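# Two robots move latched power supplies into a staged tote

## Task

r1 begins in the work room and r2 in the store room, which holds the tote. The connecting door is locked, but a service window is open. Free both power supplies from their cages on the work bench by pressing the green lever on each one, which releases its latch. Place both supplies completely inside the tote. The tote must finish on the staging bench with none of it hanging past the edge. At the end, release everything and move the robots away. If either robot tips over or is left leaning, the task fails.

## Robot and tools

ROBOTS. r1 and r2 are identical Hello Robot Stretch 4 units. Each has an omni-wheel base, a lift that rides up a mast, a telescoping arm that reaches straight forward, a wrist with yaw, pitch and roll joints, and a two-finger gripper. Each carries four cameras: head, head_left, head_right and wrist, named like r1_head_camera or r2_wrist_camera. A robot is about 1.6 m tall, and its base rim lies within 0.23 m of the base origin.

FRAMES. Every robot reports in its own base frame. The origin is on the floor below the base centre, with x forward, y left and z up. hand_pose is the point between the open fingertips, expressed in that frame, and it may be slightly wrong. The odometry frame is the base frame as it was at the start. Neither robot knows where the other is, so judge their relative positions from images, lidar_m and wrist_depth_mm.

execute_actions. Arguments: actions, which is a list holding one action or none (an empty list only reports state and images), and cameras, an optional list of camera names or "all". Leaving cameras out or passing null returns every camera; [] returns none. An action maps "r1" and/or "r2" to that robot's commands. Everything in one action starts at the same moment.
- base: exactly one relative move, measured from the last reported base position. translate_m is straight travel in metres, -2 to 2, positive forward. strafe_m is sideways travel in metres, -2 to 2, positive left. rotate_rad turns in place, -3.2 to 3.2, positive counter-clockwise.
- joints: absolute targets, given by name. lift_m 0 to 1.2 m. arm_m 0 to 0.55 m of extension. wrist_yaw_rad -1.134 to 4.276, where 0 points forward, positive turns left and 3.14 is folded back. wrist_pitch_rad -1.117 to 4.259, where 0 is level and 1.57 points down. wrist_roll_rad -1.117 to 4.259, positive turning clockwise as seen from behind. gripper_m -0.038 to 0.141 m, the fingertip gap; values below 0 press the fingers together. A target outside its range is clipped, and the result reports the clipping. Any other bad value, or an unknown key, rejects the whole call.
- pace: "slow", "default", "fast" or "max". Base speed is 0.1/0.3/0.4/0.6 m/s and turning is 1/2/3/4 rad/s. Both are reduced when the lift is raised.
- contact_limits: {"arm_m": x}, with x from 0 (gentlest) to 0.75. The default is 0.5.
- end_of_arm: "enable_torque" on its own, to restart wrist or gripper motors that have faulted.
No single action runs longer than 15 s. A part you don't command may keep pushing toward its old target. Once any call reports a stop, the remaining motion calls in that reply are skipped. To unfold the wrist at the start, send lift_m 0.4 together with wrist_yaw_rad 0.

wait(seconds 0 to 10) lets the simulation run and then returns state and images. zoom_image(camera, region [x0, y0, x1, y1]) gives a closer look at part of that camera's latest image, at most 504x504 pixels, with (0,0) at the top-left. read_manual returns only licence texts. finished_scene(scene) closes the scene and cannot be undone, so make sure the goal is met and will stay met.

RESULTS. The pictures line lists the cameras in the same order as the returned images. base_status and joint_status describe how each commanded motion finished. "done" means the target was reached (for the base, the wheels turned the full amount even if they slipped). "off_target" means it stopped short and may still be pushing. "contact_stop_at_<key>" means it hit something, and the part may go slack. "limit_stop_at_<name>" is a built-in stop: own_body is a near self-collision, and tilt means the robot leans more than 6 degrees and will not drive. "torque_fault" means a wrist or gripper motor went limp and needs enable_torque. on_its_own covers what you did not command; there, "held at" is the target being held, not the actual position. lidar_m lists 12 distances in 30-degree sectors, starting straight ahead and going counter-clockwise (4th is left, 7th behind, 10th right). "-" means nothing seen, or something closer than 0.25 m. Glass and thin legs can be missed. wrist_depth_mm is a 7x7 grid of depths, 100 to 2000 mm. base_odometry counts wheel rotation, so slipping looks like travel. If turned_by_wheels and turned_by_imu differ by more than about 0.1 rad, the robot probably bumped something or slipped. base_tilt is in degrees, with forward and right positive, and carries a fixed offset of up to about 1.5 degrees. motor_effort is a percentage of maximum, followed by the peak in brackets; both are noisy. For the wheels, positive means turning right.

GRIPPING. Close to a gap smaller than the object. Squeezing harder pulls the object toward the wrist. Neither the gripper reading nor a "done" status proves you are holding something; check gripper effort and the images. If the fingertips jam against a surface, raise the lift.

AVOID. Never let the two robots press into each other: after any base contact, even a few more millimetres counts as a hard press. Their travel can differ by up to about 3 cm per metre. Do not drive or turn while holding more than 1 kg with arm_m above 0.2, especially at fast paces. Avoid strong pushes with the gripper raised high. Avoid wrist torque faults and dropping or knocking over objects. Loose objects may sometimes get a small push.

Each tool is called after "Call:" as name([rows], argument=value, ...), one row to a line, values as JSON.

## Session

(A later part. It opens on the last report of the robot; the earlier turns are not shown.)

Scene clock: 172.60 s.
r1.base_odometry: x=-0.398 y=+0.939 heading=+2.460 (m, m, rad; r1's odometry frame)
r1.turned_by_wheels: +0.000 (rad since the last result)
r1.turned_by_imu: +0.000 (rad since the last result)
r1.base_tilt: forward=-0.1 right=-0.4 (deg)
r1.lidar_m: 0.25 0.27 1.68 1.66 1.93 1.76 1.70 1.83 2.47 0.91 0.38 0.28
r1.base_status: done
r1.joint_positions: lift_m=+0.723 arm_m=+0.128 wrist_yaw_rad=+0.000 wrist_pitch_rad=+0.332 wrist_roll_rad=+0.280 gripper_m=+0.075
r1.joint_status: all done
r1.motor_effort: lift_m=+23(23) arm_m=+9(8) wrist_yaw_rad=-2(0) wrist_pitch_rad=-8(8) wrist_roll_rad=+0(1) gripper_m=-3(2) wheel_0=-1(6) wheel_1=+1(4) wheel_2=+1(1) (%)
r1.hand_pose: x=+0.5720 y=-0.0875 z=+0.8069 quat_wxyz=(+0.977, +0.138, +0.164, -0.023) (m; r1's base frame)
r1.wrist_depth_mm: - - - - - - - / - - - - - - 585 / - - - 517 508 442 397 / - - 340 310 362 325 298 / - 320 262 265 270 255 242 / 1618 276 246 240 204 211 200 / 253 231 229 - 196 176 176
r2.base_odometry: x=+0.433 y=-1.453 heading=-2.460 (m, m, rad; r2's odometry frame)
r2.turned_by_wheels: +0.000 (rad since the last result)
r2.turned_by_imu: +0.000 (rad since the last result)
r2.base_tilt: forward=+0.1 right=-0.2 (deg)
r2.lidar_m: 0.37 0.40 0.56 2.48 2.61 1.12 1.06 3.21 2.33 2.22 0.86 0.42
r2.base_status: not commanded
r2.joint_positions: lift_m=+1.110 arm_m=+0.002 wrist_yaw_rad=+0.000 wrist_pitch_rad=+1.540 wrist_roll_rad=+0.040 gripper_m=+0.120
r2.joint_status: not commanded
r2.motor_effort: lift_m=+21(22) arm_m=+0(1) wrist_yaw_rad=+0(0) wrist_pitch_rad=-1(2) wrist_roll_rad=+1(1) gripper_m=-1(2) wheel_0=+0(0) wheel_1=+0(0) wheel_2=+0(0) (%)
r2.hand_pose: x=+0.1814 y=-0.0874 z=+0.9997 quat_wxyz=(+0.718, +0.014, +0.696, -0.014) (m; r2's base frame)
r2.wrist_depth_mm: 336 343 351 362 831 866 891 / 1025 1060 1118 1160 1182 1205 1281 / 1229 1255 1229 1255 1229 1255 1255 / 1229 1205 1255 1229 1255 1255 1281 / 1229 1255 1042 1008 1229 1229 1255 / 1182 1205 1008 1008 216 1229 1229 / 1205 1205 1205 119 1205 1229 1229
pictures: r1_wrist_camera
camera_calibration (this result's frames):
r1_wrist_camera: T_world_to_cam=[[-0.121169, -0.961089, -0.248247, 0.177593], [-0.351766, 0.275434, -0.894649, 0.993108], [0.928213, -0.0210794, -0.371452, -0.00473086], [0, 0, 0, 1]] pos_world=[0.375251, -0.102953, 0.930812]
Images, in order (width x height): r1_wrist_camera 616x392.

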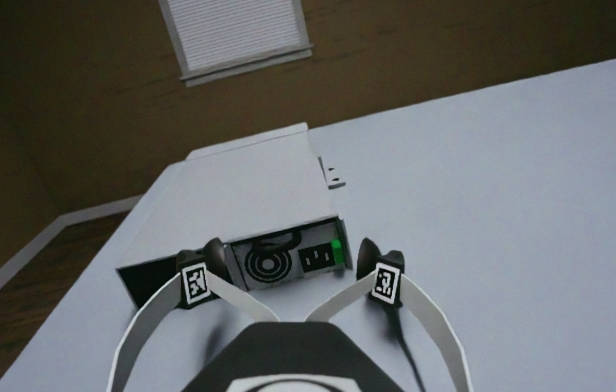

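Call:
execute_actions([
  {"r1":{"base":{"strafe_m":-0.007},"joints":{"arm_m":0.144,"gripper_m":0.062}}},
], cameras=[])

Call:
execute_actions([
  {"r1":{"joints":{"gripper_m":0.03,"lift_m":0.722}}},
], cameras=["r1_wrist_camera"])

Call:
zoom_image(camera="r1_wrist_camera", region=[182, 210, 402, 340])

Scene clock: 173.57 s.
r1.base_odometry: x=-0.394 y=+0.945 heading=+2.461 (m, m, rad; r1's odometry frame)
r1.turned_by_wheels: +0.000 (rad since the last result)
r1.turned_by_imu: +0.001 (rad since the last result)
r1.base_tilt: forward=-0.1 right=-0.4 (deg)
r1.lidar_m: 0.25 0.29 1.71 1.67 1.96 1.75 1.70 1.83 2.49 0.91 0.36 0.27
r1.base_status: done
r1.joint_positions: lift_m=+0.723 arm_m=+0.142 wrist_yaw_rad=+0.002 wrist_pitch_rad=+0.332 wrist_roll_rad=+0.280 gripper_m=+0.062
r1.joint_status: all done
r1.motor_effort: lift_m=+22(23) arm_m=+12(10) wrist_yaw_rad=-7(7) wrist_pitch_rad=-7(7) wrist_roll_rad=+0(2) gripper_m=-4(4) wheel_0=+2(8) wheel_1=+1(8) wheel_2=+0(0) (%)
r1.hand_pose: x=+0.5857 y=-0.0868 z=+0.8069 quat_wxyz=(+0.977, +0.137, +0.164, -0.022) (m; r1's base frame)
r1.wrist_depth_mm: - - - - - - - / - - - - - - 591 / - - - 525 512 442 397 / - - 342 324 364 325 297 / - 301 249 249 270 256 244 / 1576 266 243 240 198 212 200 / 254 230 230 - 194 179 175
r2.base_odometry: x=+0.433 y=-1.453 heading=-2.460 (m, m, rad; r2's odometry frame)
r2.turned_by_wheels: +0.000 (rad since the last result)
r2.turned_by_imu: +0.000 (rad since the last result)
r2.base_tilt: forward=+0.1 right=-0.2 (deg)
r2.lidar_m: 0.39 0.42 0.59 2.45 2.62 1.13 1.07 3.18 2.32 2.22 0.92 0.42
r2.base_status: not commanded
r2.joint_positions: lift_m=+1.110 arm_m=+0.002 wrist_yaw_rad=+0.000 wrist_pitch_rad=+1.540 wrist_roll_rad=+0.040 gripper_m=+0.120
r2.joint_status: not commanded
r2.motor_effort: lift_m=+21(22) arm_m=+0(0) wrist_yaw_rad=+0(0) wrist_pitch_rad=+0(1) wrist_roll_rad=-1(0) gripper_m=-1(2) wheel_0=+0(0) wheel_1=+0(0) wheel_2=+0(0) (%)
r2.hand_pose: x=+0.1814 y=-0.0874 z=+0.9997 quat_wxyz=(+0.718, +0.014, +0.696, -0.014) (m; r2's base frame)
r2.wrist_depth_mm: 336 342 353 359 831 866 891 / 1060 1078 1118 1160 1182 1229 1255 / 1205 1255 1255 1255 1255 1255 1255 / 1229 1205 1255 1229 1229 1255 1255 / 1205 1255 1042 1008 1229 1229 1255 / 1205 1205 991 1008 215 1229 1255 / 1182 1205 1182 119 1205 1229 1205
pictures: none
No camera images: the call's "cameras" was empty. Leave "cameras" out to get every camera's image.

Scene clock: 174.67 s.
r1.base_odometry: x=-0.394 y=+0.945 heading=+2.461 (m, m, rad; r1's odometry frame)
r1.turned_by_wheels: +0.001 (rad since the last result)
r1.turned_by_imu: +0.001 (rad since the last result)
r1.base_tilt: forward=-0.1 right=-0.4 (deg)
r1.lidar_m: 0.26 0.30 1.71 1.68 1.96 1.76 1.70 1.81 2.48 0.88 0.35 0.27
r1.base_status: not commanded
r1.joint_positions: lift_m=+0.722 arm_m=+0.142 wrist_yaw_rad=+0.013 wrist_pitch_rad=+0.331 wrist_roll_rad=+0.280 gripper_m=+0.030
r1.joint_status: all done
r1.on_its_own: wrist_yaw_rad is at rest, and its effort (-40) is outside its rest range (-13 to +13)
r1.motor_effort: lift_m=+16(21) arm_m=+9(12) wrist_yaw_rad=-40(41) wrist_pitch_rad=-3(8) wrist_roll_rad=+0(1) gripper_m=-15(14) wheel_0=+8(8) wheel_1=+2(2) wheel_2=+4(4) (%)
r1.hand_pose: x=+0.5872 y=-0.0838 z=+0.8069 quat_wxyz=(+0.977, +0.137, +0.164, -0.017) (m; r1's base frame)
r1.wrist_depth_mm: - - - - - - - / - - - - - - 585 / - - - 504 512 442 394 / - - 343 306 362 325 298 / - 324 250 248 277 256 242 / 1708 262 212 240 194 210 199 / 256 231 230 - 194 178 176
r2.base_odometry: x=+0.433 y=-1.453 heading=-2.460 (m, m, rad; r2's odometry frame)
r2.turned_by_wheels: +0.000 (rad since the last result)
r2.turned_by_imu: +0.000 (rad since the last result)
r2.base_tilt: forward=+0.2 right=-0.2 (deg)
r2.lidar_m: 0.36 0.42 0.55 2.41 2.62 1.14 1.06 3.20 2.31 2.21 0.92 0.43
r2.base_status: not commanded
r2.joint_positions: lift_m=+1.110 arm_m=+0.002 wrist_yaw_rad=+0.000 wrist_pitch_rad=+1.540 wrist_roll_rad=+0.040 gripper_m=+0.120
r2.joint_status: not commanded
r2.motor_effort: lift_m=+22(22) arm_m=+0(0) wrist_yaw_rad=+0(0) wrist_pitch_rad=-1(1) wrist_roll_rad=+0(1) gripper_m=-1(1) wheel_0=+0(0) wheel_1=+0(0) wheel_2=+0(0) (%)
r2.hand_pose: x=+0.1814 y=-0.0874 z=+0.9997 quat_wxyz=(+0.718, +0.014, +0.696, -0.014) (m; r2's base frame)
r2.wrist_depth_mm: 336 343 351 359 842 866 891 / 1042 1078 1118 1160 1182 1205 1281 / 1229 1255 1255 1255 1229 1255 1229 / 1229 1229 1229 1255 1255 1281 1255 / 1205 1229 1042 1025 1229 1229 1229 / 1205 1229 1008 1008 216 1229 1255 / 1205 1182 1205 119 1205 1229 1229
pictures: r1_wrist_camera
camera_calibration (this result's frames):
r1_wrist_camera: T_world_to_cam=[[-0.107819, -0.962734, -0.24803, 0.174783], [-0.354099, 0.270311, -0.895291, 0.998886], [0.928972, -0.00870161, -0.370048, -0.0192924], [0, 0, 0, 1]] pos_world=[0.390472, -0.101908, 0.930506]
Images, in order (width x height): r1_wrist_camera 616x392.

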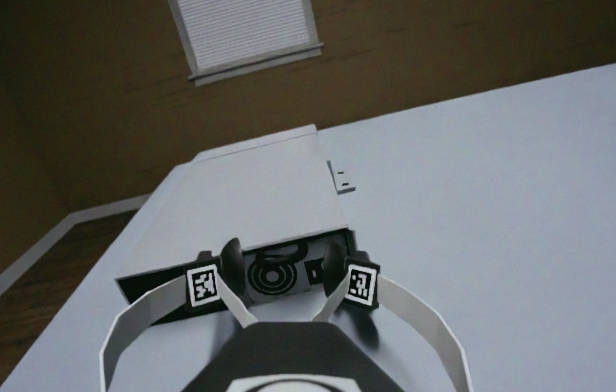

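Region (182, 210, 402, 340) of r1_wrist_camera's 616x392 image, scaled by 2.291; it fills the top 298 rows of this view, and the rest is white.

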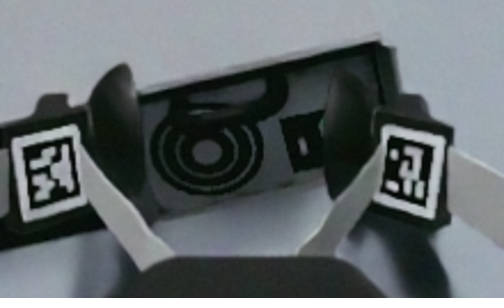

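Call:
execute_actions([
  {"r1":{"joints":{"arm_m":0.134,"gripper_m":0.054}}},
], cameras=["r1_wrist_camera"])

Call:
zoom_image(camera="r1_wrist_camera", region=[182, 210, 402, 340])

Scene clock: 175.90 s.
r1.base_odometry: x=-0.394 y=+0.945 heading=+2.460 (m, m, rad; r1's odometry frame)
r1.turned_by_wheels: -0.001 (rad since the last result)
r1.turned_by_imu: -0.001 (rad since the last result)
r1.base_tilt: forward=-0.1 right=-0.4 (deg)
r1.lidar_m: 0.26 0.29 1.72 1.66 1.93 1.75 1.70 1.82 2.49 0.94 0.37 0.27
r1.base_status: not commanded
r1.joint_positions: lift_m=+0.722 arm_m=+0.136 wrist_yaw_rad=+0.000 wrist_pitch_rad=+0.332 wrist_roll_rad=+0.280 gripper_m=+0.054
r1.joint_status: all done
r1.motor_effort: lift_m=+17(17) arm_m=-9(8) wrist_yaw_rad=-2(40) wrist_pitch_rad=-5(6) wrist_roll_rad=+2(1) gripper_m=-3(15) wheel_0=+1(8) wheel_1=+0(2) wheel_2=+1(4) (%)
r1.hand_pose: x=+0.5792 y=-0.0874 z=+0.8065 quat_wxyz=(+0.977, +0.138, +0.163, -0.023) (m; r1's base frame)
r1.wrist_depth_mm: - - - - - - - / - - - - - - 580 / - - - 539 512 442 397 / - - 336 329 362 324 297 / - 301 254 254 273 255 242 / 343 273 196 238 201 211 199 / 254 229 229 - 192 175 175
r2.base_odometry: x=+0.433 y=-1.453 heading=-2.460 (m, m, rad; r2's odometry frame)
r2.turned_by_wheels: +0.000 (rad since the last result)
r2.turned_by_imu: +0.000 (rad since the last result)
r2.base_tilt: forward=+0.1 right=-0.2 (deg)
r2.lidar_m: 0.37 0.42 0.54 2.41 2.59 1.10 1.07 3.20 2.28 2.22 0.91 0.41
r2.base_status: not commanded
r2.joint_positions: lift_m=+1.110 arm_m=+0.002 wrist_yaw_rad=+0.000 wrist_pitch_rad=+1.540 wrist_roll_rad=+0.040 gripper_m=+0.120
r2.joint_status: not commanded
r2.motor_effort: lift_m=+22(22) arm_m=+0(1) wrist_yaw_rad=+0(0) wrist_pitch_rad=-1(1) wrist_roll_rad=-1(1) gripper_m=+0(0) wheel_0=+0(0) wheel_1=+0(0) wheel_2=+0(0) (%)
r2.hand_pose: x=+0.1814 y=-0.0874 z=+0.9997 quat_wxyz=(+0.718, +0.014, +0.696, -0.014) (m; r2's base frame)
r2.wrist_depth_mm: 336 343 351 362 854 866 904 / 1042 1078 1118 1138 1182 1229 1255 / 1229 1255 1255 1255 1255 1255 1255 / 1205 1229 1229 1229 1255 1229 1255 / 1205 1205 1042 1008 1255 1229 1229 / 1205 1205 991 1008 215 1229 1229 / 1205 1205 1205 119 1182 1205 1229
pictures: r1_wrist_camera
camera_calibration (this result's frames):
r1_wrist_camera: T_world_to_cam=[[-0.120464, -0.961286, -0.247826, 0.177716], [-0.35142, 0.274772, -0.894988, 0.995292], [0.928436, -0.0207227, -0.370915, -0.0120638], [0, 0, 0, 1]] pos_world=[0.382374, -0.102893, 0.930343]
Images, in order (width x height): r1_wrist_camera 616x392.

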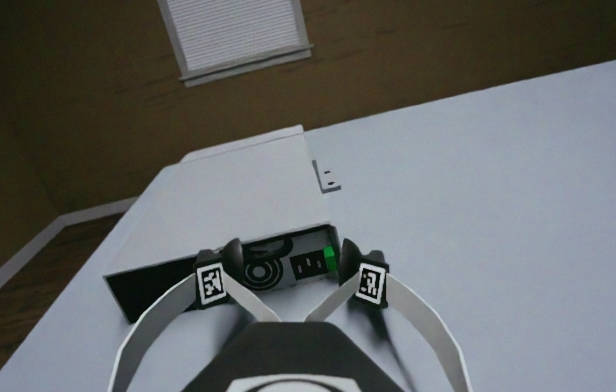

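Region (182, 210, 402, 340) of r1_wrist_camera's 616x392 image, scaled by 2.291; it fills the top 298 rows of this view, and the rest is white.

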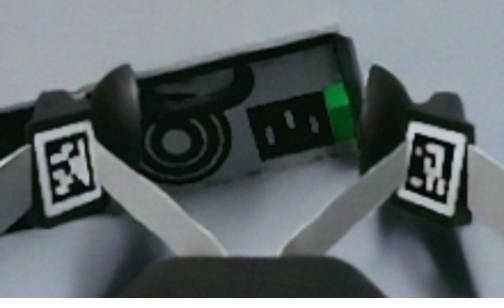

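Call:
execute_actions([
  {"r1":{"joints":{"arm_m":0.143,"gripper_m":0.028},"pace":"slow"}},
], cameras=["r1_wrist_camera"])

Call:
zoom_image(camera="r1_wrist_camera", region=[182, 210, 402, 340])

Scene clock: 177.33 s.
r1.base_odometry: x=-0.394 y=+0.945 heading=+2.460 (m, m, rad; r1's odometry frame)
r1.turned_by_wheels: +0.000 (rad since the last result)
r1.turned_by_imu: +0.000 (rad since the last result)
r1.base_tilt: forward=-0.1 right=-0.4 (deg)
r1.lidar_m: 0.26 0.28 1.70 1.69 1.93 1.76 1.71 1.82 2.49 0.90 0.39 0.27
r1.base_status: not commanded
r1.joint_positions: lift_m=+0.722 arm_m=+0.141 wrist_yaw_rad=+0.004 wrist_pitch_rad=+0.332 wrist_roll_rad=+0.280 gripper_m=+0.028
r1.joint_status: all done
r1.motor_effort: lift_m=+17(17) arm_m=+10(10) wrist_yaw_rad=-13(13) wrist_pitch_rad=-7(8) wrist_roll_rad=+1(1) gripper_m=-10(11) wheel_0=+1(1) wheel_1=+0(1) wheel_2=+1(2) (%)
r1.hand_pose: x=+0.5852 y=-0.0864 z=+0.8063 quat_wxyz=(+0.977, +0.137, +0.164, -0.021) (m; r1's base frame)
r1.wrist_depth_mm: - - - - - - - / - - - - - - 585 / - - - 521 508 436 397 / - - 340 315 362 322 297 / - 303 249 249 277 254 243 / 1661 268 213 237 190 211 198 / 252 229 229 - 193 177 175
r2.base_odometry: x=+0.433 y=-1.453 heading=-2.460 (m, m, rad; r2's odometry frame)
r2.turned_by_wheels: +0.000 (rad since the last result)
r2.turned_by_imu: +0.000 (rad since the last result)
r2.base_tilt: forward=+0.1 right=-0.2 (deg)
r2.lidar_m: 0.38 0.41 0.59 2.44 2.61 1.13 1.07 3.22 2.30 2.23 0.87 0.42
r2.base_status: not commanded
r2.joint_positions: lift_m=+1.110 arm_m=+0.002 wrist_yaw_rad=+0.000 wrist_pitch_rad=+1.540 wrist_roll_rad=+0.040 gripper_m=+0.120
r2.joint_status: not commanded
r2.motor_effort: lift_m=+22(22) arm_m=+0(0) wrist_yaw_rad=+0(0) wrist_pitch_rad=-1(1) wrist_roll_rad=-2(1) gripper_m=-2(1) wheel_0=+0(0) wheel_1=+0(0) wheel_2=+0(0) (%)
r2.hand_pose: x=+0.1814 y=-0.0874 z=+0.9997 quat_wxyz=(+0.718, +0.014, +0.696, -0.014) (m; r2's base frame)
r2.wrist_depth_mm: 336 343 351 359 842 854 891 / 1025 1078 1118 1160 1160 1229 1281 / 1229 1229 1255 1255 1255 1255 1255 / 1229 1229 1229 1205 1255 1229 1281 / 1229 1229 1060 1025 1255 1229 1229 / 1229 1205 991 1008 215 1205 1205 / 1182 1229 1205 119 1205 1205 1205
pictures: r1_wrist_camera
camera_calibration (this result's frames):
r1_wrist_camera: T_world_to_cam=[[-0.117146, -0.961717, -0.247746, 0.177296], [-0.353006, 0.273495, -0.894755, 0.997586], [0.928258, -0.0173616, -0.37153, -0.0167615], [0, 0, 0, 1]] pos_world=[0.388482, -0.102618, 0.930293]
Images, in order (width x height): r1_wrist_camera 616x392.

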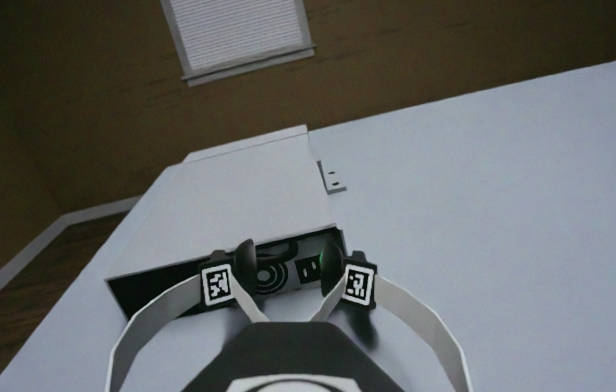

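Region (182, 210, 402, 340) of r1_wrist_camera's 616x392 image, scaled by 2.291; it fills the top 298 rows of this view, and the rest is white.

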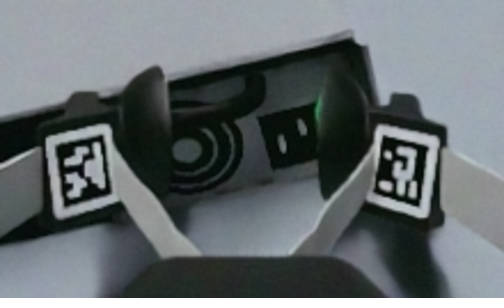

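Call:
execute_actions([
  {"r1":{"joints":{"arm_m":0.151,"gripper_m":0.012,"lift_m":0.721},"pace":"slow"}},
], cameras=[])

Call:
execute_actions([
  {"r1":{"joints":{"arm_m":0.157,"gripper_m":-0.006,"lift_m":0.719},"pace":"slow"}},
], cameras=[])

Call:
execute_actions([
  {"r1":{"joints":{"arm_m":0.162,"gripper_m":-0.022,"lift_m":0.718},"pace":"slow"}},
], cameras=[])

Call:
execute_actions([
  {"r1":{"joints":{"arm_m":0.166,"gripper_m":-0.038,"lift_m":0.717},"pace":"slow"}},
], cameras=["r1_wrist_camera"])

Call:
zoom_image(camera="r1_wrist_camera", region=[182, 210, 402, 340])

Scene clock: 178.73 s.
r1.base_odometry: x=-0.394 y=+0.945 heading=+2.461 (m, m, rad; r1's odometry frame)
r1.turned_by_wheels: +0.000 (rad since the last result)
r1.turned_by_imu: +0.001 (rad since the last result)
r1.base_tilt: forward=-0.1 right=-0.4 (deg)
r1.lidar_m: 0.26 0.28 1.72 1.66 1.96 1.75 1.70 1.82 2.48 0.89 0.37 0.26
r1.base_status: not commanded
r1.joint_positions: lift_m=+0.721 arm_m=+0.148 wrist_yaw_rad=+0.003 wrist_pitch_rad=+0.334 wrist_roll_rad=+0.280 gripper_m=+0.012
r1.joint_status: all done
r1.motor_effort: lift_m=+16(16) arm_m=+14(16) wrist_yaw_rad=-10(12) wrist_pitch_rad=-12(13) wrist_roll_rad=+2(1) gripper_m=-15(15) wheel_0=+5(5) wheel_1=+2(2) wheel_2=-1(1) (%)
r1.hand_pose: x=+0.5921 y=-0.0867 z=+0.8050 quat_wxyz=(+0.976, +0.137, +0.165, -0.022) (m; r1's base frame)
r1.wrist_depth_mm: - - - - - - - / - - - - - - 585 / - - - 517 504 430 392 / - - 332 310 355 319 293 / - 293 246 240 276 251 239 / 976 253 211 234 188 208 196 / 251 229 226 - 191 176 173
r2.base_odometry: x=+0.433 y=-1.453 heading=-2.460 (m, m, rad; r2's odometry frame)
r2.turned_by_wheels: +0.000 (rad since the last result)
r2.turned_by_imu: +0.000 (rad since the last result)
r2.base_tilt: forward=+0.1 right=-0.2 (deg)
r2.lidar_m: 0.40 0.43 0.58 2.42 2.60 1.12 1.06 3.21 2.31 2.23 0.89 0.40
r2.base_status: not commanded
r2.joint_positions: lift_m=+1.110 arm_m=+0.002 wrist_yaw_rad=+0.000 wrist_pitch_rad=+1.540 wrist_roll_rad=+0.040 gripper_m=+0.120
r2.joint_status: not commanded
r2.motor_effort: lift_m=+22(22) arm_m=-1(0) wrist_yaw_rad=+0(0) wrist_pitch_rad=-2(1) wrist_roll_rad=-1(1) gripper_m=-2(1) wheel_0=+0(0) wheel_1=+0(0) wheel_2=+0(0) (%)
r2.hand_pose: x=+0.1814 y=-0.0874 z=+0.9997 quat_wxyz=(+0.718, +0.014, +0.696, -0.014) (m; r2's base frame)
r2.wrist_depth_mm: 336 343 349 359 854 854 904 / 1060 1060 1118 1160 1160 1229 1281 / 1229 1229 1229 1255 1255 1255 1255 / 1229 1229 1229 1255 1229 1229 1229 / 1229 1205 1042 1008 1255 1229 1255 / 1205 1229 991 1008 216 1229 1229 / 1205 1182 1205 119 1229 1229 1229
pictures: none
No camera images: the call's "cameras" was empty. Leave "cameras" out to get every camera's image.

Scene clock: 179.77 s.
r1.base_odometry: x=-0.394 y=+0.945 heading=+2.461 (m, m, rad; r1's odometry frame)
r1.turned_by_wheels: +0.000 (rad since the last result)
r1.turned_by_imu: +0.000 (rad since the last result)
r1.base_tilt: forward=-0.1 right=-0.5 (deg)
r1.lidar_m: 0.26 0.27 1.71 1.66 1.97 1.73 1.70 1.83 2.49 0.96 0.39 0.28
r1.base_status: not commanded
r1.joint_positions: lift_m=+0.719 arm_m=+0.154 wrist_yaw_rad=+0.000 wrist_pitch_rad=+0.335 wrist_roll_rad=+0.280 gripper_m=-0.005
r1.joint_status: all done
r1.motor_effort: lift_m=+14(14) arm_m=+16(17) wrist_yaw_rad=-1(9) wrist_pitch_rad=-14(15) wrist_roll_rad=+0(1) gripper_m=-18(17) wheel_0=+6(6) wheel_1=+3(3) wheel_2=-4(4) (%)
r1.hand_pose: x=+0.5975 y=-0.0874 z=+0.8029 quat_wxyz=(+0.976, +0.137, +0.165, -0.023) (m; r1's base frame)
r1.wrist_depth_mm: - - - - - - - / - - - - - - 569 / - - - 500 492 427 387 / - - 325 304 353 315 289 / - 283 240 236 273 249 236 / 325 172 206 233 185 204 195 / 246 229 223 - 190 173 171
r2.base_odometry: x=+0.433 y=-1.453 heading=-2.460 (m, m, rad; r2's odometry frame)
r2.turned_by_wheels: +0.000 (rad since the last result)
r2.turned_by_imu: +0.000 (rad since the last result)
r2.base_tilt: forward=+0.1 right=-0.3 (deg)
r2.lidar_m: 0.37 0.42 0.57 2.43 2.62 1.12 1.05 3.20 2.30 2.21 0.92 0.41
r2.base_status: not commanded
r2.joint_positions: lift_m=+1.110 arm_m=+0.002 wrist_yaw_rad=+0.000 wrist_pitch_rad=+1.540 wrist_roll_rad=+0.040 gripper_m=+0.120
r2.joint_status: not commanded
r2.motor_effort: lift_m=+22(22) arm_m=-1(0) wrist_yaw_rad=+0(0) wrist_pitch_rad=-1(1) wrist_roll_rad=+0(0) gripper_m=+0(1) wheel_0=+0(0) wheel_1=+0(0) wheel_2=+0(0) (%)
r2.hand_pose: x=+0.1814 y=-0.0874 z=+0.9997 quat_wxyz=(+0.718, +0.014, +0.696, -0.014) (m; r2's base frame)
r2.wrist_depth_mm: 336 343 351 362 831 878 891 / 1042 1098 1098 1160 1182 1229 1281 / 1229 1229 1255 1255 1281 1255 1255 / 1229 1229 1205 1229 1229 1255 1255 / 1205 1205 1060 1025 1229 1229 1255 / 1229 1205 1008 1008 215 1229 1229 / 1205 1182 1205 119 1205 1229 1229
pictures: none
No camera images: the call's "cameras" was empty. Leave "cameras" out to get every camera's image.

Scene clock: 180.67 s.
r1.base_odometry: x=-0.394 y=+0.945 heading=+2.461 (m, m, rad; r1's odometry frame)
r1.turned_by_wheels: +0.000 (rad since the last result)
r1.turned_by_imu: +0.000 (rad since the last result)
r1.base_tilt: forward=-0.1 right=-0.4 (deg)
r1.lidar_m: 0.26 0.28 1.72 1.65 1.93 1.74 1.70 1.80 2.47 0.92 0.38 0.27
r1.base_status: not commanded
r1.joint_positions: lift_m=+0.718 arm_m=+0.159 wrist_yaw_rad=-0.001 wrist_pitch_rad=+0.336 wrist_roll_rad=+0.280 gripper_m=-0.021
r1.joint_status: all done
r1.motor_effort: lift_m=+14(13) arm_m=+17(21) wrist_yaw_rad=+2(5) wrist_pitch_rad=-18(18) wrist_roll_rad=+0(0) gripper_m=-21(24) wheel_0=+7(6) wheel_1=+3(3) wheel_2=-5(5) (%)
r1.hand_pose: x=+0.6021 y=-0.0878 z=+0.8016 quat_wxyz=(+0.976, +0.138, +0.165, -0.024) (m; r1's base frame)
r1.wrist_depth_mm: - - - - - - - / - - - - - - 569 / - - - 492 488 424 382 / - - 320 301 347 312 289 / - 265 234 231 270 247 233 / 322 168 236 232 186 200 193 / 241 230 221 - 189 172 -
r2.base_odometry: x=+0.433 y=-1.453 heading=-2.460 (m, m, rad; r2's odometry frame)
r2.turned_by_wheels: +0.000 (rad since the last result)
r2.turned_by_imu: +0.000 (rad since the last result)
r2.base_tilt: forward=+0.1 right=-0.2 (deg)
r2.lidar_m: 0.40 0.43 0.56 2.44 2.62 1.11 1.07 3.19 2.29 2.22 0.89 0.42
r2.base_status: not commanded
r2.joint_positions: lift_m=+1.110 arm_m=+0.002 wrist_yaw_rad=+0.000 wrist_pitch_rad=+1.540 wrist_roll_rad=+0.040 gripper_m=+0.120
r2.joint_status: not commanded
r2.motor_effort: lift_m=+22(22) arm_m=+0(0) wrist_yaw_rad=+0(0) wrist_pitch_rad=-1(1) wrist_roll_rad=+1(1) gripper_m=-1(1) wheel_0=+0(0) wheel_1=+0(0) wheel_2=+0(0) (%)
r2.hand_pose: x=+0.1814 y=-0.0874 z=+0.9997 quat_wxyz=(+0.718, +0.014, +0.696, -0.014) (m; r2's base frame)
r2.wrist_depth_mm: 336 343 353 362 831 866 904 / 1042 1060 1118 1160 1160 1255 1255 / 1229 1255 1229 1229 1255 1255 1281 / 1229 1229 1229 1229 1229 1255 1255 / 1205 1229 1025 1008 1229 1255 1281 / 1205 1182 991 1008 215 1229 1229 / 1205 1182 1205 119 1205 1229 1229
pictures: none
No camera images: the call's "cameras" was empty. Leave "cameras" out to get every camera's image.

Scene clock: 181.57 s.
r1.base_odometry: x=-0.394 y=+0.945 heading=+2.461 (m, m, rad; r1's odometry frame)
r1.turned_by_wheels: +0.000 (rad since the last result)
r1.turned_by_imu: +0.001 (rad since the last result)
r1.base_tilt: forward=-0.1 right=-0.4 (deg)
r1.lidar_m: 0.25 0.32 1.72 1.67 1.96 1.76 1.70 1.81 2.49 0.97 0.38 0.27
r1.base_status: not commanded
r1.joint_positions: lift_m=+0.717 arm_m=+0.163 wrist_yaw_rad=-0.002 wrist_pitch_rad=+0.337 wrist_roll_rad=+0.280 gripper_m=-0.037
r1.joint_status: all done
r1.motor_effort: lift_m=+14(13) arm_m=+17(20) wrist_yaw_rad=+3(8) wrist_pitch_rad=-20(20) wrist_roll_rad=+0(1) gripper_m=-24(25) wheel_0=+7(7) wheel_1=+4(3) wheel_2=-6(6) (%)
r1.hand_pose: x=+0.6060 y=-0.0879 z=+0.8004 quat_wxyz=(+0.976, +0.138, +0.166, -0.024) (m; r1's base frame)
r1.wrist_depth_mm: - - - - - - - / - - - - - - 564 / - - - 488 488 415 375 / - - 320 297 345 309 285 / - 264 232 227 268 246 231 / 312 169 196 231 183 195 191 / 240 227 219 - 187 172 -
r2.base_odometry: x=+0.433 y=-1.453 heading=-2.460 (m, m, rad; r2's odometry frame)
r2.turned_by_wheels: +0.000 (rad since the last result)
r2.turned_by_imu: +0.000 (rad since the last result)
r2.base_tilt: forward=+0.1 right=-0.2 (deg)
r2.lidar_m: 0.38 0.41 0.58 2.45 2.58 1.11 1.04 3.18 2.29 2.21 0.89 0.41
r2.base_status: not commanded
r2.joint_positions: lift_m=+1.110 arm_m=+0.002 wrist_yaw_rad=+0.000 wrist_pitch_rad=+1.540 wrist_roll_rad=+0.040 gripper_m=+0.120
r2.joint_status: not commanded
r2.motor_effort: lift_m=+22(22) arm_m=+0(0) wrist_yaw_rad=+0(0) wrist_pitch_rad=-1(1) wrist_roll_rad=-2(2) gripper_m=+0(1) wheel_0=+0(0) wheel_1=+0(0) wheel_2=+0(0) (%)
r2.hand_pose: x=+0.1814 y=-0.0874 z=+0.9997 quat_wxyz=(+0.718, +0.014, +0.696, -0.014) (m; r2's base frame)
r2.wrist_depth_mm: 336 343 351 362 831 866 891 / 1042 1078 1118 1138 1182 1229 1255 / 1229 1255 1255 1255 1255 1281 1255 / 1205 1255 1229 1255 1255 1281 1255 / 1205 1229 1042 1008 1229 1229 1255 / 1205 1205 1008 1008 216 1205 1229 / 1205 1205 1205 119 1205 1229 1229
pictures: r1_wrist_camera
camera_calibration (this result's frames):
r1_wrist_camera: T_world_to_cam=[[-0.123623, -0.961069, -0.247112, 0.180256], [-0.355265, 0.27538, -0.893282, 1.00043], [0.926555, -0.0226397, -0.375477, -0.0346038], [0, 0, 0, 1]] pos_world=[0.409763, -0.103043, 0.925215]
Images, in order (width x height): r1_wrist_camera 616x392.

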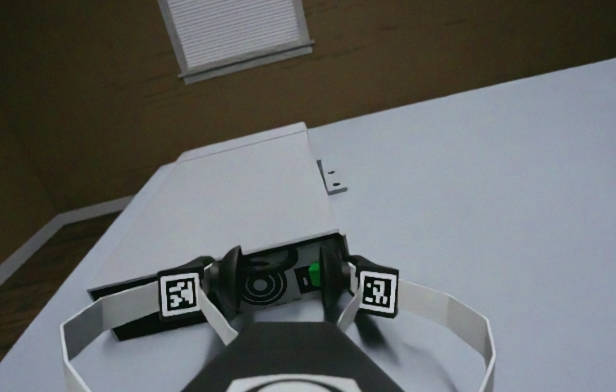

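Region (182, 210, 402, 340) of r1_wrist_camera's 616x392 image, scaled by 2.291; it fills the top 298 rows of this view, and the rest is white.

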